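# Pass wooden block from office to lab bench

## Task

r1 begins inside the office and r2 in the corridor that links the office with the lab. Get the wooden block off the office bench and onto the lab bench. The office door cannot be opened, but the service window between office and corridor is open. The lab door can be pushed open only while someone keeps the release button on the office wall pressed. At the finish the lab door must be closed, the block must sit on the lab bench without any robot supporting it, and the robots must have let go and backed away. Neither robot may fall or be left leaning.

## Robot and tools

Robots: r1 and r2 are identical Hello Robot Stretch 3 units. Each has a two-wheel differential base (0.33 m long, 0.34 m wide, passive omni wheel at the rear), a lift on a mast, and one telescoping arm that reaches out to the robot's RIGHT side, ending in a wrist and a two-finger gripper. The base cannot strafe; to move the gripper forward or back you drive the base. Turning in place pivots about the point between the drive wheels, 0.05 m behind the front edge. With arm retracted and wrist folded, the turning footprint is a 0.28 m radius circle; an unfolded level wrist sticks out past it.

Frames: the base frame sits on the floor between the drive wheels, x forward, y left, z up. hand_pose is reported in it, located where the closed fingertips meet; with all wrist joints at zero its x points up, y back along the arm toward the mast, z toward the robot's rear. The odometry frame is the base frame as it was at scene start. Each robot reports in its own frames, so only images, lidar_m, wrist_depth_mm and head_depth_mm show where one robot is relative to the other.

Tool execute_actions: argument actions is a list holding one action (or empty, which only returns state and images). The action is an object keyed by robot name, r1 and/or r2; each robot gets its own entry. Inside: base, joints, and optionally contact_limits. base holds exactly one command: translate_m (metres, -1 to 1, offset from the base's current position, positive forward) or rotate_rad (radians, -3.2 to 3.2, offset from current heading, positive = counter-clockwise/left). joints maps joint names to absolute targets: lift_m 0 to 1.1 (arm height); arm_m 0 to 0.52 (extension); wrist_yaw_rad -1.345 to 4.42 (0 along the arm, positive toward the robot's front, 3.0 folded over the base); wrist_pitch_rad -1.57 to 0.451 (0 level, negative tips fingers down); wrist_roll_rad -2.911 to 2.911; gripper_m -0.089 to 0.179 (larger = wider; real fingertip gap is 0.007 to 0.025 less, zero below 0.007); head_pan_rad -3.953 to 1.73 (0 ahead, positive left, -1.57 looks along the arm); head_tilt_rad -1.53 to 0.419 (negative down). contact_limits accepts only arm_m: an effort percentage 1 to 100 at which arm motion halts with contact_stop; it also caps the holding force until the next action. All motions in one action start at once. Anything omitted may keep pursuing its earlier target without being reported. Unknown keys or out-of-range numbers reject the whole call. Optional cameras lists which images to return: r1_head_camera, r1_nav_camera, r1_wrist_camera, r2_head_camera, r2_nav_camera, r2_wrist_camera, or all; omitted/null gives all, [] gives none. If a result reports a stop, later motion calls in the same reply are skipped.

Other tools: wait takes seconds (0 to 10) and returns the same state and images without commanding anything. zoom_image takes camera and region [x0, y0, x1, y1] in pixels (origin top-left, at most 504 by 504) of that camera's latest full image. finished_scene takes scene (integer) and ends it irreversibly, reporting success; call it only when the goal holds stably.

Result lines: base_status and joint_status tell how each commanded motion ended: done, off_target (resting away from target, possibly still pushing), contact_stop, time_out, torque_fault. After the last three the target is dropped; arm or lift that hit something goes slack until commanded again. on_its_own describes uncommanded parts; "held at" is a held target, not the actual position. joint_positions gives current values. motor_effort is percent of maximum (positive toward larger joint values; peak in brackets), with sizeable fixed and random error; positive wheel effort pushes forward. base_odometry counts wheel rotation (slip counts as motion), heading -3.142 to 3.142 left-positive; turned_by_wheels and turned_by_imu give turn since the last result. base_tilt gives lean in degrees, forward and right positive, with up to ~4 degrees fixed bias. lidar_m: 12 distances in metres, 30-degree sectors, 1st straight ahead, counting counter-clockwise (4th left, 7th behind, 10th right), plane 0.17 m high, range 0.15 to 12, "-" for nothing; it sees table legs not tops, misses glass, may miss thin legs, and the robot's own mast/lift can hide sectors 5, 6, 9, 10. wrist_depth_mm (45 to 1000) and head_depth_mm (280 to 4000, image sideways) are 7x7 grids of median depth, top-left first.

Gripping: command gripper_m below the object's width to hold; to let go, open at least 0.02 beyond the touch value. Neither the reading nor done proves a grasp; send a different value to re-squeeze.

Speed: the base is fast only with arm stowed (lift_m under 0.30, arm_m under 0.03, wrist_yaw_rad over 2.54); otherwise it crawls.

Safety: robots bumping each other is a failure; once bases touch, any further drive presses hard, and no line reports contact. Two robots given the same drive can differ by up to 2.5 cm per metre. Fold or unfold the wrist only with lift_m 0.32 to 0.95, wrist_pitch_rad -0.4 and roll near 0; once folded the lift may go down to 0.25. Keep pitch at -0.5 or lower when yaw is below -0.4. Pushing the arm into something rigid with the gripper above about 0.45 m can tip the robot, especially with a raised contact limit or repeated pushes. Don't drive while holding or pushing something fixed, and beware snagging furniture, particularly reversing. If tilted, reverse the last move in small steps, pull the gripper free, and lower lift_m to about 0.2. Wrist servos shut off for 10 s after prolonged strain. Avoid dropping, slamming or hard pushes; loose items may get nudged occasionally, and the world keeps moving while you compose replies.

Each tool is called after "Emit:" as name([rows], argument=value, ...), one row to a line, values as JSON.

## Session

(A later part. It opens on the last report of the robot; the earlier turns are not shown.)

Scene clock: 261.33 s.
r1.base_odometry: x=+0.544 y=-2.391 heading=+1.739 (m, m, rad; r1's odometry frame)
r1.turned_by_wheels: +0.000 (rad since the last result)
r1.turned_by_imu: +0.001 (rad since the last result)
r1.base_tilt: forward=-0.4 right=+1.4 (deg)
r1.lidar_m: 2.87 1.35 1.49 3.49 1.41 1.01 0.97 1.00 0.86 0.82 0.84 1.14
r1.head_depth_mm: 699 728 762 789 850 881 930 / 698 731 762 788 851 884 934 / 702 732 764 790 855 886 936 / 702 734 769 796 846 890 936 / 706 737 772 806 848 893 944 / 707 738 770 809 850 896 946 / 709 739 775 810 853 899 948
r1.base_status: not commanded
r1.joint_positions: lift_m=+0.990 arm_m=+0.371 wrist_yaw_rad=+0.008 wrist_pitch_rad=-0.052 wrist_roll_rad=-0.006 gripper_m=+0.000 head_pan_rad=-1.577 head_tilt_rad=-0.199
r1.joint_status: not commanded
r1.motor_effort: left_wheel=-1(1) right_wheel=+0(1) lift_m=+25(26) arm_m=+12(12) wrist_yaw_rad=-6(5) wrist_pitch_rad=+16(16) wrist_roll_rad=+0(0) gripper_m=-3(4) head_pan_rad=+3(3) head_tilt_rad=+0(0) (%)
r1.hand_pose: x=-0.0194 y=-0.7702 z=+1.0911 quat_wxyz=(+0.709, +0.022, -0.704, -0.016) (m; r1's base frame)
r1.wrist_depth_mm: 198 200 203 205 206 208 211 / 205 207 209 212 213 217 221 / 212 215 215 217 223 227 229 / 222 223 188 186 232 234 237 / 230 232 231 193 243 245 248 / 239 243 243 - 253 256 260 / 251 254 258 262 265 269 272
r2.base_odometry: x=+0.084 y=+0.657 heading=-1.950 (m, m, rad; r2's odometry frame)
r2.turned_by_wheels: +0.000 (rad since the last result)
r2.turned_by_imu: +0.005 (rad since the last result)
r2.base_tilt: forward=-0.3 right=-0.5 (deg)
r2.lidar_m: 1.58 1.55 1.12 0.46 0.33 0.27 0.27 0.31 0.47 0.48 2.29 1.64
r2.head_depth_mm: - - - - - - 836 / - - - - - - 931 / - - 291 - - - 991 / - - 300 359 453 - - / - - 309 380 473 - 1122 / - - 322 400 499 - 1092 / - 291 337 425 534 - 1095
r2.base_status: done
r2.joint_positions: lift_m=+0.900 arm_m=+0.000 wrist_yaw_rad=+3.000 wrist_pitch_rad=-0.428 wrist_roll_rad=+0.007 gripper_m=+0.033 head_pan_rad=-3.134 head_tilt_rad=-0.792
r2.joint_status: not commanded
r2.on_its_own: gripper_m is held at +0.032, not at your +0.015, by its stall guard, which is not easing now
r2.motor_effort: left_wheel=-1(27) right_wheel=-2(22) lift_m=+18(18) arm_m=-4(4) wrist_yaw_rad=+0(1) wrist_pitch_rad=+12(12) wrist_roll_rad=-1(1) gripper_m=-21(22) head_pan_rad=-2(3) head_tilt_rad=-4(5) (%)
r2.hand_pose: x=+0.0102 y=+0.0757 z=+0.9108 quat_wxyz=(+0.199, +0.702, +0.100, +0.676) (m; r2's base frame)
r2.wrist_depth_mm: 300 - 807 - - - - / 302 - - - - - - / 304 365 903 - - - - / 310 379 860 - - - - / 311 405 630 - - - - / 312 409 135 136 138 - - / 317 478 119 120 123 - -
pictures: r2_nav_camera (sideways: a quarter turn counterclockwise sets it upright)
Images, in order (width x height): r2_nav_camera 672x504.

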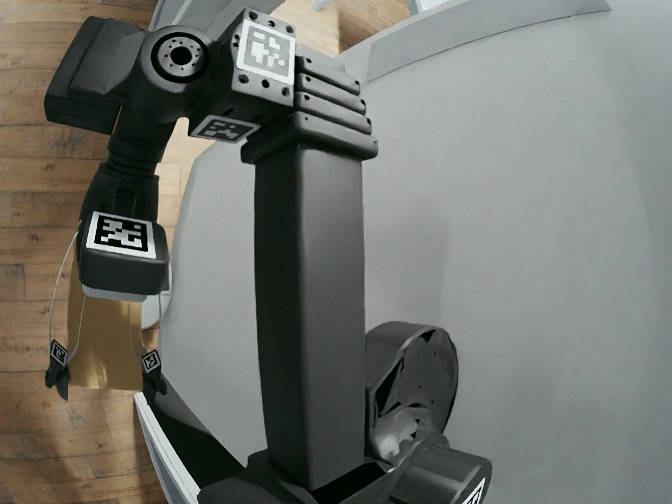

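Emit:
execute_actions([
  {"r2":{"base":{"translate_m":-0.4}}},
], cameras=[])

Emit:
execute_actions([
  {"r2":{"base":{"translate_m":-0.4},"joints":{"head_tilt_rad":-0.5,"head_pan_rad":-2.4}}},
], cameras=["r2_nav_camera"])

Scene clock: 268.33 s.
r1.base_odometry: x=+0.544 y=-2.391 heading=+1.739 (m, m, rad; r1's odometry frame)
r1.turned_by_wheels: +0.000 (rad since the last result)
r1.turned_by_imu: +0.001 (rad since the last result)
r1.base_tilt: forward=-0.5 right=+1.3 (deg)
r1.lidar_m: 2.86 1.35 1.49 3.47 1.41 1.02 0.97 1.00 0.86 0.82 0.85 1.13
r1.head_depth_mm: 698 729 759 788 850 879 929 / 701 730 762 789 850 885 933 / 702 733 766 791 857 886 936 / 703 733 767 799 847 890 940 / 704 736 768 806 847 891 942 / 705 735 773 808 848 895 945 / 708 738 772 812 851 897 947
r1.base_status: not commanded
r1.joint_positions: lift_m=+0.990 arm_m=+0.371 wrist_yaw_rad=+0.008 wrist_pitch_rad=-0.052 wrist_roll_rad=-0.006 gripper_m=+0.000 head_pan_rad=-1.577 head_tilt_rad=-0.199
r1.joint_status: not commanded
r1.motor_effort: left_wheel=-1(1) right_wheel=-1(1) lift_m=+26(26) arm_m=+12(12) wrist_yaw_rad=-7(7) wrist_pitch_rad=+16(16) wrist_roll_rad=-1(1) gripper_m=-4(3) head_pan_rad=+2(3) head_tilt_rad=-1(0) (%)
r1.hand_pose: x=-0.0194 y=-0.7702 z=+1.0911 quat_wxyz=(+0.709, +0.022, -0.704, -0.016) (m; r1's base frame)
r1.wrist_depth_mm: 198 199 202 205 206 209 212 / 205 206 210 212 214 215 220 / 213 216 216 216 223 227 229 / 221 224 189 186 230 235 238 / 231 232 232 194 242 246 248 / 240 244 243 - 252 256 260 / 251 254 256 261 267 269 270
r2.base_odometry: x=+0.232 y=+1.029 heading=-1.950 (m, m, rad; r2's odometry frame)
r2.turned_by_wheels: +0.000 (rad since the last result)
r2.turned_by_imu: +0.002 (rad since the last result)
r2.base_tilt: forward=-0.3 right=-0.5 (deg)
r2.lidar_m: 1.98 1.54 0.35 0.25 0.23 0.24 0.31 1.40 1.14 0.81 0.51 2.06
r2.head_depth_mm: - - 295 - - - 509 / 288 304 333 - - - 672 / 317 356 405 - - - 883 / 374 430 506 640 775 - - / 466 2255 2080 1724 1487 - 1136 / 2062 2426 2223 1788 1539 - 1100 / 2084 2400 2213 1761 1527 - 1098
r2.base_status: done
r2.joint_positions: lift_m=+0.900 arm_m=+0.000 wrist_yaw_rad=+3.000 wrist_pitch_rad=-0.428 wrist_roll_rad=+0.007 gripper_m=+0.033 head_pan_rad=-3.134 head_tilt_rad=-0.792
r2.joint_status: not commanded
r2.on_its_own: gripper_m is held at +0.032, not at your +0.015, by its stall guard, which is not easing now
r2.motor_effort: left_wheel=+0(13) right_wheel=-3(10) lift_m=+18(17) arm_m=-4(4) wrist_yaw_rad=+0(0) wrist_pitch_rad=+12(11) wrist_roll_rad=-1(0) gripper_m=-22(21) head_pan_rad=-3(3) head_tilt_rad=-4(4) (%)
r2.hand_pose: x=+0.0102 y=+0.0757 z=+0.9108 quat_wxyz=(+0.199, +0.702, +0.100, +0.676) (m; r2's base frame)
r2.wrist_depth_mm: 191 - 258 317 417 - - / 202 - 282 347 478 - - / 212 232 307 382 527 - - / 224 250 340 423 613 - - / 239 275 352 417 683 - - / 255 295 135 135 137 - - / 271 343 120 120 123 - -
pictures: none
No camera images: the call's "cameras" was empty. Leave "cameras" out to get every camera's image.

Scene clock: 273.27 s.
r1.base_odometry: x=+0.544 y=-2.391 heading=+1.739 (m, m, rad; r1's odometry frame)
r1.turned_by_wheels: +0.000 (rad since the last result)
r1.turned_by_imu: +0.001 (rad since the last result)
r1.base_tilt: forward=-0.4 right=+1.3 (deg)
r1.lidar_m: 2.87 1.35 1.48 3.49 1.41 1.01 0.97 1.00 0.86 0.82 0.85 1.14
r1.head_depth_mm: 699 729 760 788 850 881 930 / 701 731 762 787 852 884 931 / 701 732 766 791 855 885 937 / 704 734 767 798 845 888 938 / 705 735 769 805 846 890 942 / 706 737 771 809 848 893 944 / 708 740 774 814 852 897 948
r1.base_status: not commanded
r1.joint_positions: lift_m=+0.990 arm_m=+0.371 wrist_yaw_rad=+0.008 wrist_pitch_rad=-0.052 wrist_roll_rad=-0.006 gripper_m=+0.000 head_pan_rad=-1.577 head_tilt_rad=-0.199
r1.joint_status: not commanded
r1.motor_effort: left_wheel=-1(2) right_wheel=+0(0) lift_m=+26(26) arm_m=+11(12) wrist_yaw_rad=-6(6) wrist_pitch_rad=+16(16) wrist_roll_rad=+0(0) gripper_m=-5(3) head_pan_rad=+3(3) head_tilt_rad=-1(0) (%)
r1.hand_pose: x=-0.0194 y=-0.7702 z=+1.0911 quat_wxyz=(+0.709, +0.022, -0.704, -0.016) (m; r1's base frame)
r1.wrist_depth_mm: 198 199 202 204 207 209 211 / 204 207 210 212 214 218 219 / 213 215 215 217 223 226 228 / 222 224 189 186 230 235 238 / 231 232 231 193 243 245 250 / 240 244 244 - 252 256 260 / 250 254 259 261 266 268 273
r2.base_odometry: x=+0.380 y=+1.401 heading=-1.950 (m, m, rad; r2's odometry frame)
r2.turned_by_wheels: +0.000 (rad since the last result)
r2.turned_by_imu: +0.002 (rad since the last result)
r2.base_tilt: forward=-0.3 right=-0.4 (deg)
r2.lidar_m: 2.37 0.46 0.25 0.21 0.21 0.23 1.92 1.42 1.02 1.00 0.85 0.76
r2.head_depth_mm: 1783 1894 2031 2214 1957 1538 1268 / 1909 2064 2150 2333 1956 1535 1321 / 2079 2248 1979 2530 1940 1523 - / 2297 2507 1664 2597 1861 1661 - / 2555 2801 1633 2445 1848 - - / 2834 3173 1600 2209 1894 - - / 3261 3590 1619 1224 1858 1411 -
r2.base_status: done
r2.joint_positions: lift_m=+0.900 arm_m=+0.000 wrist_yaw_rad=+3.000 wrist_pitch_rad=-0.428 wrist_roll_rad=+0.007 gripper_m=+0.033 head_pan_rad=-2.407 head_tilt_rad=-0.507
r2.joint_status: all done
r2.on_its_own: gripper_m is held at +0.032, not at your +0.015, by its stall guard, which is not easing now
r2.motor_effort: left_wheel=+1(9) right_wheel=-3(9) lift_m=+18(18) arm_m=-3(4) wrist_yaw_rad=+0(0) wrist_pitch_rad=+12(12) wrist_roll_rad=+0(0) gripper_m=-22(22) head_pan_rad=+5(47) head_tilt_rad=+2(20) (%)
r2.hand_pose: x=+0.0102 y=+0.0757 z=+0.9108 quat_wxyz=(+0.199, +0.702, +0.100, +0.676) (m; r2's base frame)
r2.wrist_depth_mm: 180 - 220 247 283 331 398 / 193 - 239 270 312 371 455 / 206 220 263 296 351 422 550 / 220 238 287 330 394 491 706 / 239 263 302 341 436 582 - / 258 287 135 135 137 738 - / 281 335 120 120 123 - -
pictures: r2_nav_camera (sideways: a quarter turn counterclockwise sets it upright)
Images, in order (width x height): r2_nav_camera 672x504.

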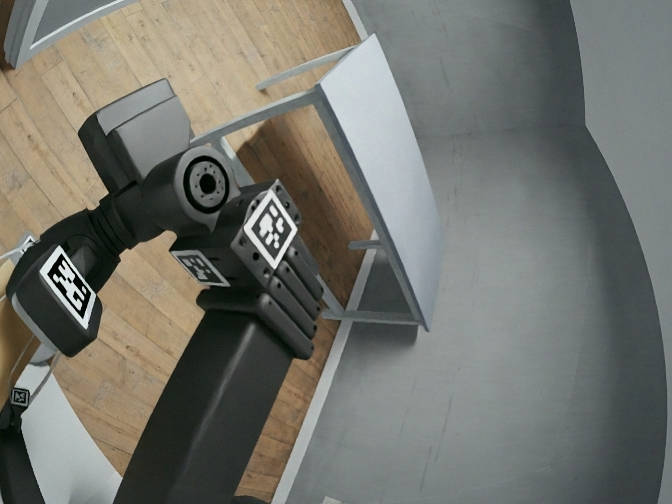

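Emit:
execute_actions([
  {"r2":{"base":{"translate_m":-0.45},"joints":{"head_pan_rad":-1.57,"head_tilt_rad":-0.7}}},
], cameras=["r2_nav_camera"])

Scene clock: 280.97 s.
r1.base_odometry: x=+0.544 y=-2.391 heading=+1.739 (m, m, rad; r1's odometry frame)
r1.turned_by_wheels: +0.000 (rad since the last result)
r1.turned_by_imu: +0.001 (rad since the last result)
r1.base_tilt: forward=-0.5 right=+1.4 (deg)
r1.lidar_m: 2.88 1.35 1.48 3.47 1.41 1.02 0.97 1.00 0.86 0.82 0.85 1.14
r1.head_depth_mm: 698 727 762 787 851 883 930 / 699 730 763 789 851 885 935 / 701 732 763 791 857 889 936 / 704 734 768 797 846 888 937 / 704 736 769 806 846 892 941 / 708 737 772 809 849 894 944 / 709 738 773 810 853 896 946
r1.base_status: not commanded
r1.joint_positions: lift_m=+0.990 arm_m=+0.371 wrist_yaw_rad=+0.008 wrist_pitch_rad=-0.052 wrist_roll_rad=-0.006 gripper_m=+0.000 head_pan_rad=-1.577 head_tilt_rad=-0.199
r1.joint_status: not commanded
r1.motor_effort: left_wheel=-1(1) right_wheel=-1(1) lift_m=+26(26) arm_m=+12(12) wrist_yaw_rad=-6(5) wrist_pitch_rad=+16(16) wrist_roll_rad=+0(0) gripper_m=-3(3) head_pan_rad=+2(3) head_tilt_rad=+0(0) (%)
r1.hand_pose: x=-0.0194 y=-0.7702 z=+1.0911 quat_wxyz=(+0.709, +0.022, -0.704, -0.016) (m; r1's base frame)
r1.wrist_depth_mm: 199 200 203 204 205 208 211 / 206 207 211 211 214 216 220 / 213 216 215 216 222 225 229 / 221 225 188 186 231 236 238 / 230 235 231 194 242 245 249 / 240 243 244 - 252 257 261 / 251 254 260 262 266 267 274
r2.base_odometry: x=+0.547 y=+1.819 heading=-1.950 (m, m, rad; r2's odometry frame)
r2.turned_by_wheels: +0.000 (rad since the last result)
r2.turned_by_imu: +0.003 (rad since the last result)
r2.base_tilt: forward=-0.3 right=-0.4 (deg)
r2.lidar_m: 0.87 1.02 1.09 1.04 1.08 1.46 1.47 1.43 1.03 0.99 1.51 0.87
r2.head_depth_mm: 3191 1591 1134 2019 1490 - 1139 / 3178 1585 1123 2029 1501 - 1136 / 3212 1579 1124 2015 1555 - - / 3282 1557 1122 1981 1612 - - / 3271 1553 1123 1860 1588 - 1130 / 3257 3505 2508 1953 1602 1375 1151 / 2770 2798 2549 1975 1592 1328 1141
r2.base_status: done
r2.joint_positions: lift_m=+0.900 arm_m=+0.000 wrist_yaw_rad=+3.000 wrist_pitch_rad=-0.428 wrist_roll_rad=+0.007 gripper_m=+0.033 head_pan_rad=-1.577 head_tilt_rad=-0.693
r2.joint_status: all done
r2.on_its_own: gripper_m is held at +0.032, not at your +0.015, by its stall guard, which is not easing now
r2.motor_effort: left_wheel=+0(8) right_wheel=+1(7) lift_m=+18(19) arm_m=-3(3) wrist_yaw_rad=-1(0) wrist_pitch_rad=+12(12) wrist_roll_rad=-1(1) gripper_m=-22(22) head_pan_rad=+4(49) head_tilt_rad=-4(16) (%)
r2.hand_pose: x=+0.0102 y=+0.0756 z=+0.9107 quat_wxyz=(+0.199, +0.702, +0.101, +0.676) (m; r2's base frame)
r2.wrist_depth_mm: 869 - 959 972 - - 982 / 952 - - - - - - / - - - - - - - / - - - - - - - / - - - - - - - / - - 135 135 137 - - / - - 120 120 124 - -
pictures: r2_nav_camera (sideways: a quarter turn counterclockwise sets it upright)
Images, in order (width x height): r2_nav_camera 672x504.

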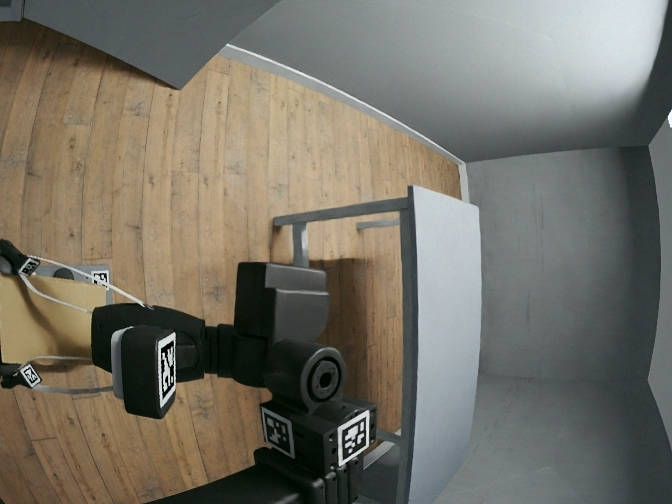

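Emit:
execute_actions([
  {"r2":{"base":{"rotate_rad":0.6},"joints":{"lift_m":0.95}}},
], cameras=[])

Emit:
execute_actions([
  {"r2":{"base":{"translate_m":-0.5},"joints":{"wrist_yaw_rad":1.5}}},
], cameras=[])

Emit:
execute_actions([
  {"r2":{"base":{"rotate_rad":-0.6},"joints":{"lift_m":1.02,"head_pan_rad":-0.6,"head_tilt_rad":-0.3}}},
], cameras=["r2_nav_camera","r2_head_camera"])

Scene clock: 287.33 s.
r1.base_odometry: x=+0.544 y=-2.391 heading=+1.739 (m, m, rad; r1's odometry frame)
r1.turned_by_wheels: +0.000 (rad since the last result)
r1.turned_by_imu: +0.001 (rad since the last result)
r1.base_tilt: forward=-0.5 right=+1.3 (deg)
r1.lidar_m: 2.87 1.35 1.48 3.47 1.41 1.01 0.97 1.00 0.86 0.82 0.84 1.14
r1.head_depth_mm: 697 729 761 786 847 881 931 / 700 731 764 790 853 884 934 / 701 733 767 790 857 885 935 / 704 735 766 798 844 889 938 / 705 737 769 806 848 893 940 / 707 738 771 808 851 894 947 / 708 739 775 811 853 896 948
r1.base_status: not commanded
r1.joint_positions: lift_m=+0.990 arm_m=+0.371 wrist_yaw_rad=+0.008 wrist_pitch_rad=-0.052 wrist_roll_rad=-0.006 gripper_m=+0.000 head_pan_rad=-1.577 head_tilt_rad=-0.199
r1.joint_status: not commanded
r1.motor_effort: left_wheel=-1(2) right_wheel=+0(0) lift_m=+26(26) arm_m=+12(12) wrist_yaw_rad=-6(7) wrist_pitch_rad=+16(16) wrist_roll_rad=-1(1) gripper_m=-3(4) head_pan_rad=+3(3) head_tilt_rad=+0(0) (%)
r1.hand_pose: x=-0.0194 y=-0.7702 z=+1.0911 quat_wxyz=(+0.709, +0.022, -0.704, -0.016) (m; r1's base frame)
r1.wrist_depth_mm: 198 200 204 205 206 208 212 / 206 207 209 213 214 216 219 / 214 216 216 216 223 225 229 / 222 224 189 186 231 234 238 / 231 233 231 193 242 246 248 / 240 243 244 - 252 256 261 / 252 252 259 261 264 270 273
r2.base_odometry: x=+0.547 y=+1.819 heading=-1.350 (m, m, rad; r2's odometry frame)
r2.turned_by_wheels: +0.600 (rad since the last result)
r2.turned_by_imu: +0.604 (rad since the last result)
r2.base_tilt: forward=-0.3 right=-0.5 (deg)
r2.lidar_m: 1.10 1.07 1.05 1.10 1.51 1.47 1.33 1.01 0.98 1.40 1.06 1.04
r2.head_depth_mm: 2605 3266 2536 2024 - - 1164 / 2093 2534 2710 2011 - 1291 1152 / 1762 2051 2343 2029 - - - / 1507 1728 2018 1993 - - - / 1322 1488 1678 1867 - - 1154 / 1170 1300 1461 1649 1647 1271 1145 / 1064 1165 1285 1438 1556 1318 1147
r2.base_status: done
r2.joint_positions: lift_m=+0.949 arm_m=+0.000 wrist_yaw_rad=+3.000 wrist_pitch_rad=-0.428 wrist_roll_rad=+0.007 gripper_m=+0.033 head_pan_rad=-1.577 head_tilt_rad=-0.693
r2.joint_status: all done
r2.on_its_own: gripper_m is held at +0.032, not at your +0.015, by its stall guard, which is not easing now
r2.motor_effort: left_wheel=-3(6) right_wheel=+3(5) lift_m=+36(36) arm_m=-3(3) wrist_yaw_rad=+0(0) wrist_pitch_rad=+12(12) wrist_roll_rad=+0(0) gripper_m=-22(22) head_pan_rad=+4(5) head_tilt_rad=-4(3) (%)
r2.hand_pose: x=+0.0102 y=+0.0756 z=+0.9598 quat_wxyz=(+0.199, +0.702, +0.101, +0.676) (m; r2's base frame)
r2.wrist_depth_mm: - - - - 985 855 770 / - - - - - 914 818 / - - - - - 977 880 / - - - - - - 954 / - - - - - - - / - - 135 135 137 - - / - - 120 120 123 - -
pictures: none
No camera images: the call's "cameras" was empty. Leave "cameras" out to get every camera's image.

Scene clock: 293.30 s.
r1.base_odometry: x=+0.544 y=-2.391 heading=+1.739 (m, m, rad; r1's odometry frame)
r1.turned_by_wheels: +0.000 (rad since the last result)
r1.turned_by_imu: +0.001 (rad since the last result)
r1.base_tilt: forward=-0.5 right=+1.4 (deg)
r1.lidar_m: 2.87 1.35 1.49 3.49 1.41 1.01 0.97 1.00 0.86 0.82 0.85 1.14
r1.head_depth_mm: 698 727 762 787 849 881 929 / 700 730 763 789 850 884 933 / 701 731 765 788 855 888 934 / 704 732 768 797 844 889 940 / 706 736 768 806 847 890 943 / 707 737 771 809 849 897 943 / 708 739 773 809 852 898 945
r1.base_status: not commanded
r1.joint_positions: lift_m=+0.990 arm_m=+0.371 wrist_yaw_rad=+0.008 wrist_pitch_rad=-0.052 wrist_roll_rad=-0.006 gripper_m=+0.000 head_pan_rad=-1.577 head_tilt_rad=-0.199
r1.joint_status: not commanded
r1.motor_effort: left_wheel=-1(2) right_wheel=+0(0) lift_m=+26(26) arm_m=+11(12) wrist_yaw_rad=-6(6) wrist_pitch_rad=+16(16) wrist_roll_rad=+0(0) gripper_m=-4(4) head_pan_rad=+3(2) head_tilt_rad=+1(0) (%)
r1.hand_pose: x=-0.0194 y=-0.7702 z=+1.0911 quat_wxyz=(+0.709, +0.022, -0.704, -0.016) (m; r1's base frame)
r1.wrist_depth_mm: 198 200 202 204 206 208 211 / 206 206 209 212 214 216 218 / 212 216 216 216 223 226 229 / 221 224 189 187 230 235 238 / 229 234 231 193 241 246 249 / 241 242 242 - 253 257 261 / 252 252 259 262 265 268 272
r2.base_odometry: x=+0.438 y=+2.307 heading=-1.350 (m, m, rad; r2's odometry frame)
r2.turned_by_wheels: +0.000 (rad since the last result)
r2.turned_by_imu: +0.002 (rad since the last result)
r2.base_tilt: forward=-0.3 right=-0.5 (deg)
r2.lidar_m: 1.53 1.35 1.32 1.39 1.08 1.06 0.96 0.73 0.71 0.75 1.49 1.45
r2.head_depth_mm: 3028 3259 1086 861 - - 1161 / 3005 3241 1080 909 - - 1138 / 2458 2789 1073 1871 - - 1125 / 2122 2425 1065 1923 1557 - 1108 / 1858 2104 2244 1867 1555 - 1106 / 1662 1850 2058 1972 1647 - 1099 / 1494 1649 1825 1890 1666 - 289
r2.base_status: done
r2.joint_positions: lift_m=+0.949 arm_m=+0.000 wrist_yaw_rad=+1.502 wrist_pitch_rad=-0.428 wrist_roll_rad=+0.007 gripper_m=+0.033 head_pan_rad=-1.577 head_tilt_rad=-0.693
r2.joint_status: all done
r2.on_its_own: gripper_m is held at +0.032, not at your +0.015, by its stall guard, which is not easing now
r2.motor_effort: left_wheel=-1(5) right_wheel=+2(3) lift_m=+36(36) arm_m=-4(3) wrist_yaw_rad=-1(1) wrist_pitch_rad=+12(13) wrist_roll_rad=-1(1) gripper_m=-22(21) head_pan_rad=+5(5) head_tilt_rad=-3(3) (%)
r2.hand_pose: x=+0.2012 y=-0.1607 z=+0.9598 quat_wxyz=(+0.607, +0.583, -0.404, +0.360) (m; r2's base frame)
r2.wrist_depth_mm: - - - - - - 931 / - - - - - - 954 / - - - - - - - / - - - - - - - / - - - - - - - / - - 135 135 137 - - / - - 123 120 123 - -
pictures: none
No camera images: the call's "cameras" was empty. Leave "cameras" out to get every camera's image.

Scene clock: 295.23 s.
r1.base_odometry: x=+0.544 y=-2.391 heading=+1.739 (m, m, rad; r1's odometry frame)
r1.turned_by_wheels: +0.000 (rad since the last result)
r1.turned_by_imu: +0.000 (rad since the last result)
r1.base_tilt: forward=-0.5 right=+1.3 (deg)
r1.lidar_m: 2.87 1.35 1.48 3.49 1.41 1.02 0.97 1.00 0.86 0.82 0.85 1.14
r1.head_depth_mm: 698 729 759 786 848 882 931 / 700 730 763 787 851 882 931 / 702 731 765 792 856 888 935 / 704 732 767 799 844 893 940 / 707 735 768 806 847 891 942 / 707 737 770 809 849 895 944 / 707 739 772 812 854 895 947
r1.base_status: not commanded
r1.joint_positions: lift_m=+0.990 arm_m=+0.371 wrist_yaw_rad=+0.008 wrist_pitch_rad=-0.052 wrist_roll_rad=-0.006 gripper_m=+0.000 head_pan_rad=-1.577 head_tilt_rad=-0.199
r1.joint_status: not commanded
r1.motor_effort: left_wheel=-1(1) right_wheel=-1(1) lift_m=+26(26) arm_m=+12(12) wrist_yaw_rad=-6(6) wrist_pitch_rad=+16(16) wrist_roll_rad=+0(0) gripper_m=-3(5) head_pan_rad=+2(2) head_tilt_rad=+0(0) (%)
r1.hand_pose: x=-0.0194 y=-0.7702 z=+1.0911 quat_wxyz=(+0.709, +0.022, -0.704, -0.016) (m; r1's base frame)
r1.wrist_depth_mm: 198 200 202 203 206 209 211 / 205 208 210 211 215 218 220 / 212 215 216 216 222 225 227 / 221 225 189 186 232 235 238 / 230 233 230 193 242 245 248 / 240 244 243 - 252 255 259 / 250 253 259 262 263 270 271
r2.base_odometry: x=+0.438 y=+2.307 heading=-1.950 (m, m, rad; r2's odometry frame)
r2.turned_by_wheels: -0.600 (rad since the last result)
r2.turned_by_imu: -0.603 (rad since the last result)
r2.base_tilt: forward=-0.2 right=-0.5 (deg)
r2.lidar_m: 1.45 1.51 1.37 1.32 1.36 1.10 1.06 1.03 0.74 0.71 0.74 1.52
r2.head_depth_mm: 1862 2036 2221 2480 1079 1670 1523 / 1722 1861 2019 2228 2189 1121 1332 / 1590 1728 1845 1992 2199 1842 1501 / 1484 1591 1700 1828 2012 1828 1478 / 1385 1484 1584 1708 1833 1828 1440 / 1307 1397 1476 1597 1702 1766 1418 / 1242 1306 1386 1488 1574 1667 1414
r2.base_status: done
r2.joint_positions: lift_m=+1.019 arm_m=+0.000 wrist_yaw_rad=+1.502 wrist_pitch_rad=-0.428 wrist_roll_rad=+0.007 gripper_m=+0.033 head_pan_rad=-0.607 head_tilt_rad=-0.310
r2.joint_status: all done
r2.on_its_own: gripper_m is held at +0.032, not at your +0.015, by its stall guard, which is not easing now
r2.motor_effort: left_wheel=+2(5) right_wheel=-2(5) lift_m=+37(39) arm_m=-3(3) wrist_yaw_rad=-2(2) wrist_pitch_rad=+13(12) wrist_roll_rad=-1(1) gripper_m=-22(21) head_pan_rad=+5(48) head_tilt_rad=+4(24) (%)
r2.hand_pose: x=+0.2012 y=-0.1608 z=+1.0298 quat_wxyz=(+0.607, +0.582, -0.404, +0.359) (m; r2's base frame)
r2.wrist_depth_mm: - - - - - - - / - - - - - - - / - - - - - - - / - - - - - - 712 / - - - - - - 586 / - - 135 135 137 - - / - - 122 120 124 - -
pictures: r2_head_camera (sideways: a quarter turn clockwise sets it upright), r2_nav_camera (sideways: a quarter turn counterclockwise sets it upright)
Images, in order (width x height): r2_head_camera 896x504, r2_nav_camera 672x504.

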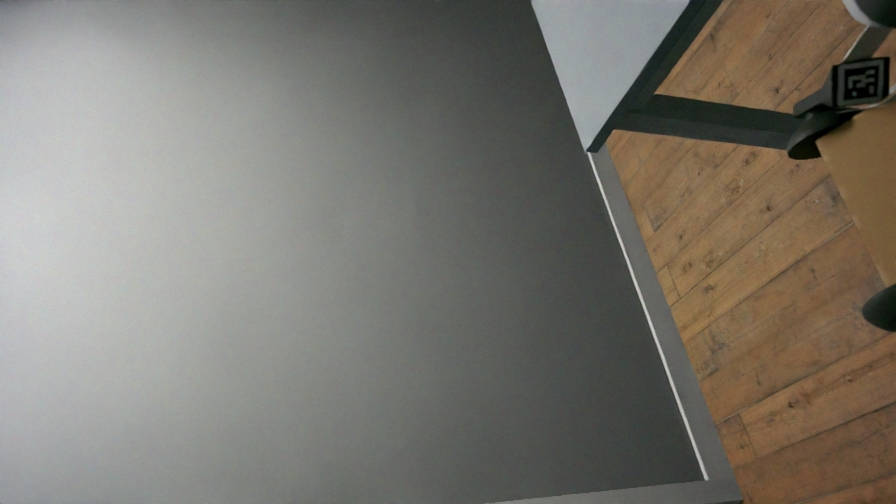

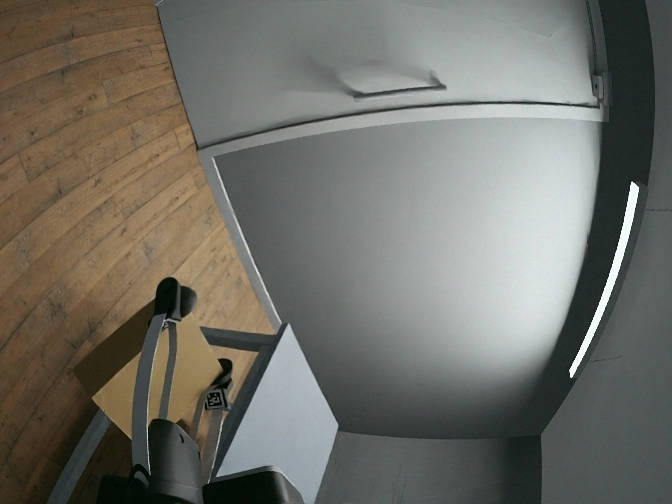

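Emit:
execute_actions([
  {"r2":{"joints":{"wrist_yaw_rad":0,"head_pan_rad":-1.57,"head_tilt_rad":-0.6}},"r1":{"joints":{"arm_m":0.05}}},
], cameras=[])

Emit:
execute_actions([
  {"r2":{"joints":{"arm_m":0.51,"wrist_pitch_rad":-0.65}}},
], cameras=["r2_nav_camera","r2_head_camera","r2_wrist_camera"])

Scene clock: 301.80 s.
r1.base_odometry: x=+0.544 y=-2.391 heading=+1.739 (m, m, rad; r1's odometry frame)
r1.turned_by_wheels: +0.000 (rad since the last result)
r1.turned_by_imu: -0.004 (rad since the last result)
r1.base_tilt: forward=-0.1 right=+1.9 (deg)
r1.lidar_m: 2.77 1.35 1.48 3.49 1.42 1.02 0.97 1.00 0.85 0.82 0.84 1.13
r1.head_depth_mm: 684 716 749 789 821 - - / 686 715 752 789 823 - - / 688 719 752 777 822 - - / 689 719 754 781 835 878 931 / 690 723 756 793 837 881 935 / 691 721 758 793 837 884 936 / 694 725 759 798 841 885 940
r1.base_status: not commanded
r1.joint_positions: lift_m=+0.990 arm_m=+0.050 wrist_yaw_rad=+0.000 wrist_pitch_rad=-0.022 wrist_roll_rad=-0.006 gripper_m=+0.000 head_pan_rad=-1.577 head_tilt_rad=-0.199
r1.joint_status: all done
r1.motor_effort: left_wheel=+0(4) right_wheel=+0(7) lift_m=+26(26) arm_m=-3(10) wrist_yaw_rad=+0(4) wrist_pitch_rad=+7(16) wrist_roll_rad=+0(0) gripper_m=-2(4) head_pan_rad=+2(2) head_tilt_rad=+0(0) (%)
r1.hand_pose: x=-0.0214 y=-0.4510 z=+1.0989 quat_wxyz=(+0.709, +0.008, -0.705, -0.008) (m; r1's base frame)
r1.wrist_depth_mm: 483 484 489 502 509 516 522 / 496 502 509 516 520 537 539 / 514 517 525 504 546 557 562 / 533 539 547 552 564 580 584 / 548 554 569 - 585 600 608 / 571 583 584 - 614 621 640 / 599 597 614 638 634 654 656
r2.base_odometry: x=+0.438 y=+2.307 heading=-1.950 (m, m, rad; r2's odometry frame)
r2.turned_by_wheels: +0.000 (rad since the last result)
r2.turned_by_imu: +0.001 (rad since the last result)
r2.base_tilt: forward=-0.3 right=-0.5 (deg)
r2.lidar_m: 1.46 1.50 1.38 1.32 1.37 1.11 1.06 1.03 0.74 0.71 0.74 1.51
r2.head_depth_mm: 2917 3175 1446 - - - - / 2917 3300 1347 - - - - / 3008 3361 1341 - - - - / 2902 3278 1322 968 911 1231 1174 / 2963 3360 1310 925 1697 1342 1195 / 2982 3306 1301 918 1746 1338 1192 / 3014 3411 1287 919 1729 1339 1189
r2.base_status: not commanded
r2.joint_positions: lift_m=+1.019 arm_m=+0.000 wrist_yaw_rad=+0.002 wrist_pitch_rad=-0.428 wrist_roll_rad=+0.007 gripper_m=+0.033 head_pan_rad=-1.563 head_tilt_rad=-0.592
r2.joint_status: all done
r2.on_its_own: gripper_m is held at +0.032, not at your +0.015, by its stall guard, which is not easing now
r2.motor_effort: left_wheel=+2(2) right_wheel=-3(2) lift_m=+37(37) arm_m=-3(4) wrist_yaw_rad=-2(2) wrist_pitch_rad=+12(12) wrist_roll_rad=-1(1) gripper_m=-22(22) head_pan_rad=-4(47) head_tilt_rad=-4(22) (%)
r2.hand_pose: x=-0.0210 y=-0.3683 z=+1.0298 quat_wxyz=(+0.689, +0.151, -0.693, -0.150) (m; r2's base frame)
r2.wrist_depth_mm: - - - - - - - / - - - - - - - / - 944 938 954 952 950 - / 700 701 708 702 707 706 713 / 593 610 583 569 589 618 629 / - - 135 135 138 - - / - - 123 120 123 - -
pictures: none
No camera images: the call's "cameras" was empty. Leave "cameras" out to get every camera's image.

Scene clock: 306.73 s.
r1.base_odometry: x=+0.544 y=-2.391 heading=+1.739 (m, m, rad; r1's odometry frame)
r1.turned_by_wheels: +0.000 (rad since the last result)
r1.turned_by_imu: +0.001 (rad since the last result)
r1.base_tilt: forward=-0.2 right=+1.9 (deg)
r1.lidar_m: 2.78 1.35 1.48 3.49 1.42 1.01 0.97 1.00 0.85 0.82 0.84 1.13
r1.head_depth_mm: 684 716 749 786 822 - - / 686 717 749 789 824 - - / 687 718 752 777 823 - - / 690 719 752 780 831 880 932 / 690 719 756 794 835 883 935 / 691 723 757 794 838 882 936 / 693 724 759 795 840 888 939
r1.base_status: not commanded
r1.joint_positions: lift_m=+0.990 arm_m=+0.050 wrist_yaw_rad=+0.000 wrist_pitch_rad=-0.022 wrist_roll_rad=-0.006 gripper_m=+0.000 head_pan_rad=-1.577 head_tilt_rad=-0.199
r1.joint_status: not commanded
r1.motor_effort: left_wheel=+0(0) right_wheel=+0(0) lift_m=+26(26) arm_m=-3(3) wrist_yaw_rad=+0(0) wrist_pitch_rad=+7(7) wrist_roll_rad=+0(0) gripper_m=-2(3) head_pan_rad=+2(3) head_tilt_rad=+0(0) (%)
r1.hand_pose: x=-0.0214 y=-0.4510 z=+1.0989 quat_wxyz=(+0.709, +0.008, -0.705, -0.008) (m; r1's base frame)
r1.wrist_depth_mm: 476 484 489 497 501 516 522 / 497 505 513 511 525 528 544 / 510 520 533 497 541 555 558 / 523 538 545 554 564 583 585 / 547 562 568 - 587 610 607 / 569 572 578 - 626 635 628 / 591 598 625 627 633 635 660
r2.base_odometry: x=+0.438 y=+2.307 heading=-1.950 (m, m, rad; r2's odometry frame)
r2.turned_by_wheels: +0.000 (rad since the last result)
r2.turned_by_imu: +0.001 (rad since the last result)
r2.base_tilt: forward=-0.3 right=-0.4 (deg)
r2.lidar_m: 1.45 1.50 1.37 1.32 1.36 1.10 1.06 1.03 0.74 0.71 0.74 1.52
r2.head_depth_mm: 2953 - 1341 944 1726 1438 1209 / 2888 3349 1335 936 1696 1435 1201 / 2917 - 1122 936 1707 1352 1202 / 2936 3248 1179 925 1703 1354 1198 / 2985 3402 1301 921 1704 1343 1202 / 2971 3283 1301 921 1738 1341 1196 / 2985 3372 1293 914 1737 1343 1191
r2.base_status: not commanded
r2.joint_positions: lift_m=+1.019 arm_m=+0.510 wrist_yaw_rad=+0.000 wrist_pitch_rad=-0.670 wrist_roll_rad=+0.007 gripper_m=+0.033 head_pan_rad=-1.563 head_tilt_rad=-0.593
r2.joint_status: all done
r2.on_its_own: gripper_m is held at +0.032, not at your +0.015, by its stall guard, which is not easing now
r2.motor_effort: left_wheel=+2(2) right_wheel=-2(2) lift_m=+36(37) arm_m=+3(2) wrist_yaw_rad=-1(2) wrist_pitch_rad=+9(12) wrist_roll_rad=+0(0) gripper_m=-22(22) head_pan_rad=-4(3) head_tilt_rad=-3(3) (%)
r2.hand_pose: x=-0.0215 y=-0.8405 z=+0.9802 quat_wxyz=(+0.666, +0.232, -0.670, -0.233) (m; r2's base frame)
r2.wrist_depth_mm: - - - - - - - / 713 716 718 708 709 719 723 / 572 576 581 579 580 587 589 / 481 487 484 495 495 492 498 / 423 423 431 431 441 431 432 / 372 381 135 135 135 379 378 / 333 336 123 120 126 336 338
pictures: r2_head_camera (sideways: a quarter turn clockwise sets it upright), r2_nav_camera (sideways: a quarter turn counterclockwise sets it upright), r2_wrist_camera
Images, in order (width x height): r2_head_camera 896x504, r2_nav_camera 672x504, r2_wrist_camera 644x364.

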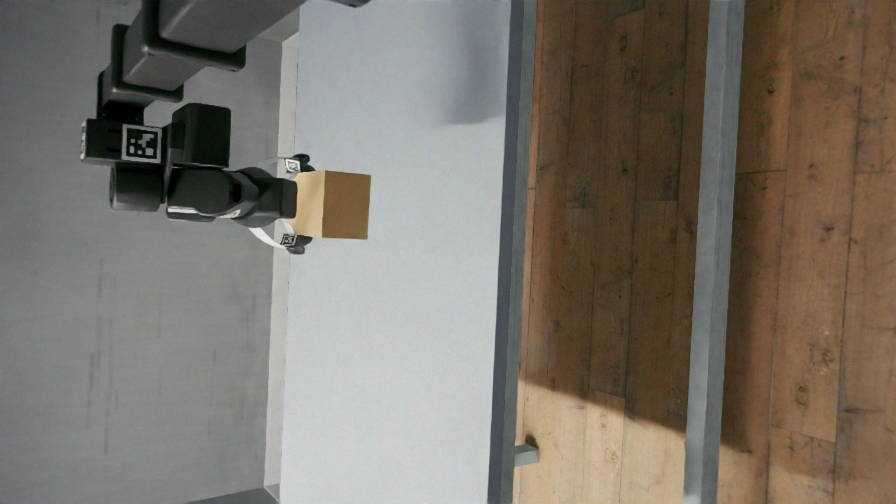

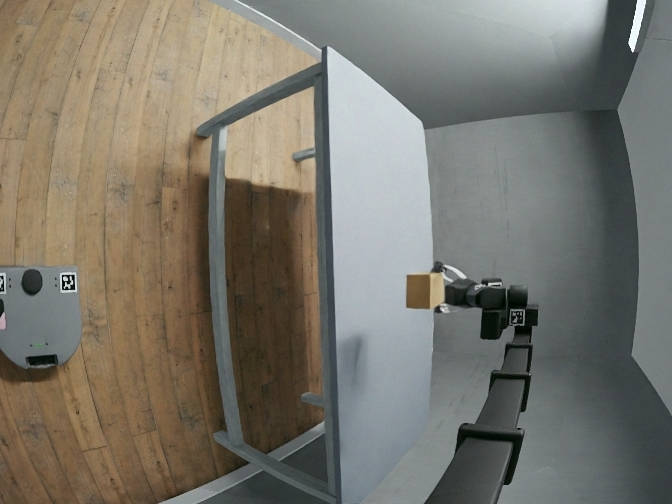

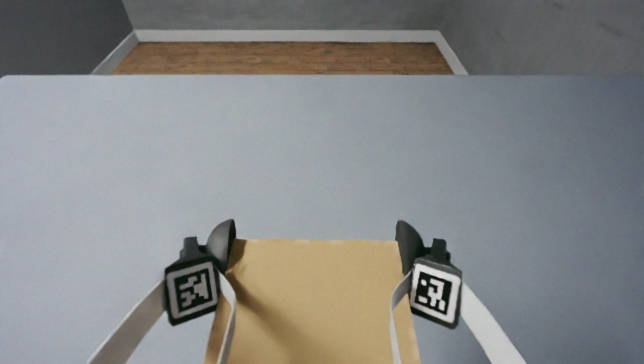

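Emit:
execute_actions([
  {"r2":{"joints":{"lift_m":0.895}}},
], cameras=["r2_head_camera"])

Scene clock: 310.60 s.
r1.base_odometry: x=+0.544 y=-2.391 heading=+1.739 (m, m, rad; r1's odometry frame)
r1.turned_by_wheels: +0.000 (rad since the last result)
r1.turned_by_imu: +0.000 (rad since the last result)
r1.base_tilt: forward=-0.2 right=+2.0 (deg)
r1.lidar_m: 2.77 1.35 1.48 3.49 1.42 1.02 0.97 1.00 0.86 0.82 0.84 1.13
r1.head_depth_mm: 685 717 750 788 821 - - / 685 719 750 790 824 - - / 688 719 754 779 823 - - / 689 720 754 780 833 879 933 / 691 722 755 792 835 886 931 / 690 724 757 795 839 885 936 / 692 724 760 797 838 886 937
r1.base_status: not commanded
r1.joint_positions: lift_m=+0.990 arm_m=+0.050 wrist_yaw_rad=+0.000 wrist_pitch_rad=-0.022 wrist_roll_rad=-0.006 gripper_m=+0.000 head_pan_rad=-1.577 head_tilt_rad=-0.199
r1.joint_status: not commanded
r1.motor_effort: left_wheel=+0(0) right_wheel=+1(1) lift_m=+26(26) arm_m=-3(3) wrist_yaw_rad=+0(0) wrist_pitch_rad=+7(7) wrist_roll_rad=+0(0) gripper_m=-2(2) head_pan_rad=+2(2) head_tilt_rad=+0(0) (%)
r1.hand_pose: x=-0.0214 y=-0.4510 z=+1.0989 quat_wxyz=(+0.709, +0.008, -0.705, -0.008) (m; r1's base frame)
r1.wrist_depth_mm: 482 485 494 498 506 509 531 / 494 510 502 516 525 536 540 / 506 517 527 502 548 553 566 / 524 537 549 562 556 576 588 / 552 558 555 - 587 600 601 / 568 579 577 - 610 623 645 / 594 601 618 614 651 654 670
r2.base_odometry: x=+0.438 y=+2.307 heading=-1.950 (m, m, rad; r2's odometry frame)
r2.turned_by_wheels: +0.000 (rad since the last result)
r2.turned_by_imu: +0.001 (rad since the last result)
r2.base_tilt: forward=-0.4 right=-0.5 (deg)
r2.lidar_m: 1.45 1.50 1.38 1.32 1.36 1.10 1.06 1.03 0.74 0.71 0.74 1.52
r2.head_depth_mm: 2860 3171 1441 - - 1332 1219 / 2920 3229 - 900 1712 1449 1209 / 2928 3235 - 872 1699 1363 1208 / 2933 3324 1351 870 1704 1352 1197 / 2981 3311 1304 923 1687 1345 1193 / 2936 3279 1294 922 1735 1347 1195 / 3025 3379 1289 915 1737 1341 1192
r2.base_status: not commanded
r2.joint_positions: lift_m=+0.895 arm_m=+0.510 wrist_yaw_rad=+0.000 wrist_pitch_rad=-0.671 wrist_roll_rad=+0.007 gripper_m=+0.033 head_pan_rad=-1.563 head_tilt_rad=-0.593
r2.joint_status: all done
r2.on_its_own: gripper_m is held at +0.032, not at your +0.015, by its stall guard, which is not easing now
r2.motor_effort: left_wheel=+2(2) right_wheel=-1(3) lift_m=+17(36) arm_m=+4(3) wrist_yaw_rad=+0(0) wrist_pitch_rad=+9(9) wrist_roll_rad=-1(1) gripper_m=-22(22) head_pan_rad=-3(3) head_tilt_rad=-3(3) (%)
r2.hand_pose: x=-0.0215 y=-0.8403 z=+0.8559 quat_wxyz=(+0.666, +0.232, -0.670, -0.234) (m; r2's base frame)
r2.wrist_depth_mm: 594 591 592 607 613 612 620 / 465 464 461 467 470 478 475 / 381 380 382 385 388 387 389 / 323 322 325 326 326 326 331 / 279 280 286 280 290 282 285 / 247 248 135 136 136 249 249 / 220 222 123 120 126 223 224
pictures: r2_head_camera (sideways: a quarter turn clockwise sets it upright)
Images, in order (width x height): r2_head_camera 896x504.

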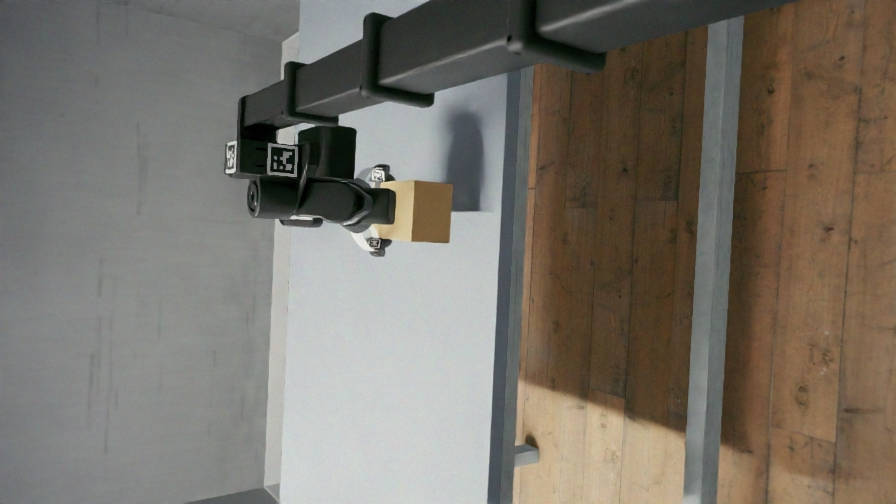

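Emit:
execute_actions([
  {"r2":{"joints":{"lift_m":0.855}}},
], cameras=["r2_head_camera"])

Scene clock: 316.40 s.
r1.base_odometry: x=+0.544 y=-2.391 heading=+1.739 (m, m, rad; r1's odometry frame)
r1.turned_by_wheels: +0.000 (rad since the last result)
r1.turned_by_imu: +0.000 (rad since the last result)
r1.base_tilt: forward=-0.2 right=+1.9 (deg)
r1.lidar_m: 2.78 1.35 1.48 3.48 1.42 1.02 0.97 1.00 0.86 0.82 0.84 1.13
r1.head_depth_mm: 685 717 751 785 822 - - / 688 716 750 788 825 - - / 687 719 754 779 823 - - / 688 720 753 781 833 879 933 / 690 721 755 793 833 881 935 / 693 722 757 794 837 883 936 / 694 724 759 800 839 887 936
r1.base_status: not commanded
r1.joint_positions: lift_m=+0.990 arm_m=+0.050 wrist_yaw_rad=+0.000 wrist_pitch_rad=-0.022 wrist_roll_rad=-0.006 gripper_m=+0.000 head_pan_rad=-1.577 head_tilt_rad=-0.199
r1.joint_status: not commanded
r1.motor_effort: left_wheel=+0(0) right_wheel=+1(0) lift_m=+26(26) arm_m=-3(3) wrist_yaw_rad=-1(0) wrist_pitch_rad=+7(7) wrist_roll_rad=+0(0) gripper_m=-3(1) head_pan_rad=+2(2) head_tilt_rad=-1(0) (%)
r1.hand_pose: x=-0.0214 y=-0.4510 z=+1.0989 quat_wxyz=(+0.709, +0.008, -0.705, -0.008) (m; r1's base frame)
r1.wrist_depth_mm: 478 486 489 502 507 517 524 / 493 498 512 523 523 535 545 / 508 518 533 501 539 562 569 / 530 539 545 554 566 565 590 / 552 559 569 - 584 595 605 / 570 579 580 - 615 626 645 / 583 599 625 620 639 641 665
r2.base_odometry: x=+0.438 y=+2.307 heading=-1.950 (m, m, rad; r2's odometry frame)
r2.turned_by_wheels: +0.000 (rad since the last result)
r2.turned_by_imu: +0.001 (rad since the last result)
r2.base_tilt: forward=-0.4 right=-0.5 (deg)
r2.lidar_m: 1.45 1.50 1.38 1.32 1.36 1.10 1.06 1.03 0.74 0.71 0.73 1.52
r2.head_depth_mm: 2958 3241 1353 1010 - - 1179 / 2923 3278 3531 915 1692 1406 1206 / 2875 3294 - 861 1701 1354 1199 / 2922 3240 1311 866 1697 1348 1205 / 2901 3293 1309 922 1696 1343 1197 / 3041 3347 1292 921 1721 1341 1185 / 2987 3373 1285 915 1731 1344 1183
r2.base_status: not commanded
r2.joint_positions: lift_m=+0.855 arm_m=+0.510 wrist_yaw_rad=+0.000 wrist_pitch_rad=-0.671 wrist_roll_rad=+0.007 gripper_m=+0.033 head_pan_rad=-1.563 head_tilt_rad=-0.593
r2.joint_status: all done
r2.on_its_own: gripper_m is held at +0.032, not at your +0.015, by its stall guard, which is not easing now
r2.motor_effort: left_wheel=+2(1) right_wheel=-2(2) lift_m=+17(20) arm_m=+3(3) wrist_yaw_rad=-1(1) wrist_pitch_rad=+9(9) wrist_roll_rad=-1(0) gripper_m=-22(21) head_pan_rad=-3(3) head_tilt_rad=-4(4) (%)
r2.hand_pose: x=-0.0215 y=-0.8403 z=+0.8158 quat_wxyz=(+0.665, +0.232, -0.670, -0.234) (m; r2's base frame)
r2.wrist_depth_mm: 495 497 496 505 505 510 510 / 384 387 389 392 390 395 401 / 316 315 317 320 320 319 324 / 268 268 269 270 272 272 274 / 232 232 238 235 240 236 236 / 205 208 135 136 136 207 208 / 183 183 123 120 126 186 186
pictures: r2_head_camera (sideways: a quarter turn clockwise sets it upright)
Images, in order (width x height): r2_head_camera 896x504.

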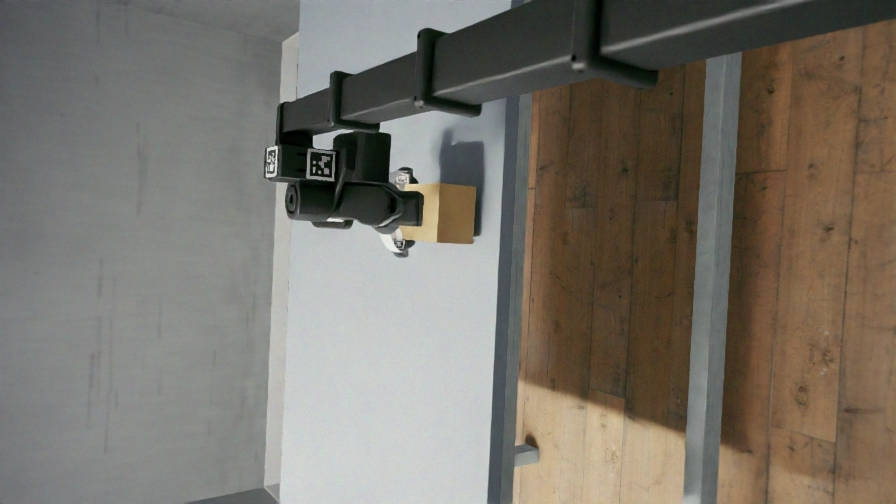

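Emit:
execute_actions([
  {"r2":{"joints":{"lift_m":0.835}}},
], cameras=["r2_head_camera"])

Scene clock: 318.90 s.
r1.base_odometry: x=+0.544 y=-2.391 heading=+1.739 (m, m, rad; r1's odometry frame)
r1.turned_by_wheels: +0.000 (rad since the last result)
r1.turned_by_imu: +0.000 (rad since the last result)
r1.base_tilt: forward=-0.2 right=+2.0 (deg)
r1.lidar_m: 2.76 1.35 1.48 3.48 1.42 1.02 0.97 1.00 0.86 0.82 0.84 1.13
r1.head_depth_mm: 685 716 749 787 821 - - / 686 719 752 788 824 - - / 687 719 752 779 823 - - / 689 720 755 782 832 882 931 / 690 721 757 793 836 881 936 / 690 723 757 796 838 885 936 / 692 725 759 796 838 888 941
r1.base_status: not commanded
r1.joint_positions: lift_m=+0.990 arm_m=+0.050 wrist_yaw_rad=+0.000 wrist_pitch_rad=-0.022 wrist_roll_rad=-0.006 gripper_m=+0.000 head_pan_rad=-1.577 head_tilt_rad=-0.199
r1.joint_status: not commanded
r1.motor_effort: left_wheel=+0(0) right_wheel=+0(1) lift_m=+26(26) arm_m=-3(3) wrist_yaw_rad=+1(0) wrist_pitch_rad=+7(7) wrist_roll_rad=+0(0) gripper_m=-2(3) head_pan_rad=+2(3) head_tilt_rad=+0(0) (%)
r1.hand_pose: x=-0.0214 y=-0.4510 z=+1.0989 quat_wxyz=(+0.709, +0.008, -0.705, -0.008) (m; r1's base frame)
r1.wrist_depth_mm: 479 488 490 493 502 514 515 / 498 499 509 518 528 538 544 / 507 520 528 503 547 552 565 / 526 547 545 550 570 571 590 / 556 556 567 - 584 587 612 / 574 577 588 - 618 626 641 / 589 610 617 619 640 644 662
r2.base_odometry: x=+0.438 y=+2.307 heading=-1.950 (m, m, rad; r2's odometry frame)
r2.turned_by_wheels: +0.000 (rad since the last result)
r2.turned_by_imu: +0.001 (rad since the last result)
r2.base_tilt: forward=-0.3 right=-0.5 (deg)
r2.lidar_m: 1.46 1.50 1.38 1.31 1.36 1.10 1.06 1.04 0.74 0.71 0.74 1.52
r2.head_depth_mm: 2897 3191 1357 988 - - 1189 / 2953 3296 3536 901 1697 1365 1208 / 2970 3287 3422 859 1721 1355 1208 / 2995 3309 1330 891 1703 1348 1197 / 2963 3372 1308 926 1690 1346 1194 / 3009 3335 1308 918 1744 1352 1188 / 3014 3283 1291 917 1730 1335 1194
r2.base_status: not commanded
r2.joint_positions: lift_m=+0.836 arm_m=+0.510 wrist_yaw_rad=+0.000 wrist_pitch_rad=-0.626 wrist_roll_rad=+0.007 gripper_m=+0.033 head_pan_rad=-1.563 head_tilt_rad=-0.593
r2.joint_status: all done
r2.on_its_own: gripper_m is held at +0.032, not at your +0.015, by its stall guard, which is not easing now
r2.motor_effort: left_wheel=+3(2) right_wheel=-2(2) lift_m=+9(16) arm_m=+3(3) wrist_yaw_rad=-1(1) wrist_pitch_rad=-10(12) wrist_roll_rad=+0(1) gripper_m=-22(22) head_pan_rad=-3(3) head_tilt_rad=-3(3) (%)
r2.hand_pose: x=-0.0215 y=-0.8482 z=+0.8048 quat_wxyz=(+0.671, +0.217, -0.675, -0.219) (m; r2's base frame)
r2.wrist_depth_mm: 541 535 537 546 551 549 555 / 397 399 399 403 404 410 409 / 316 316 319 321 321 325 326 / 262 264 263 265 266 267 270 / 224 226 232 227 234 229 228 / 197 200 134 134 135 199 199 / 175 174 122 119 122 176 176
pictures: r2_head_camera (sideways: a quarter turn clockwise sets it upright)
Images, in order (width x height): r2_head_camera 896x504.

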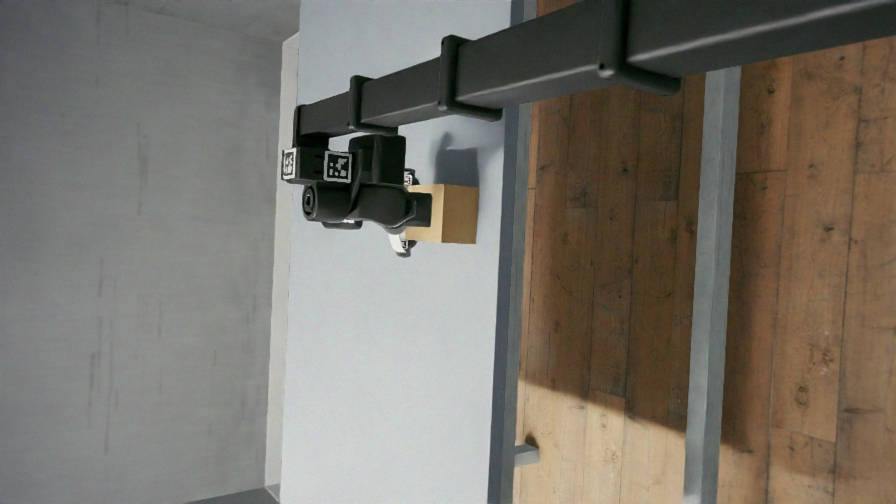

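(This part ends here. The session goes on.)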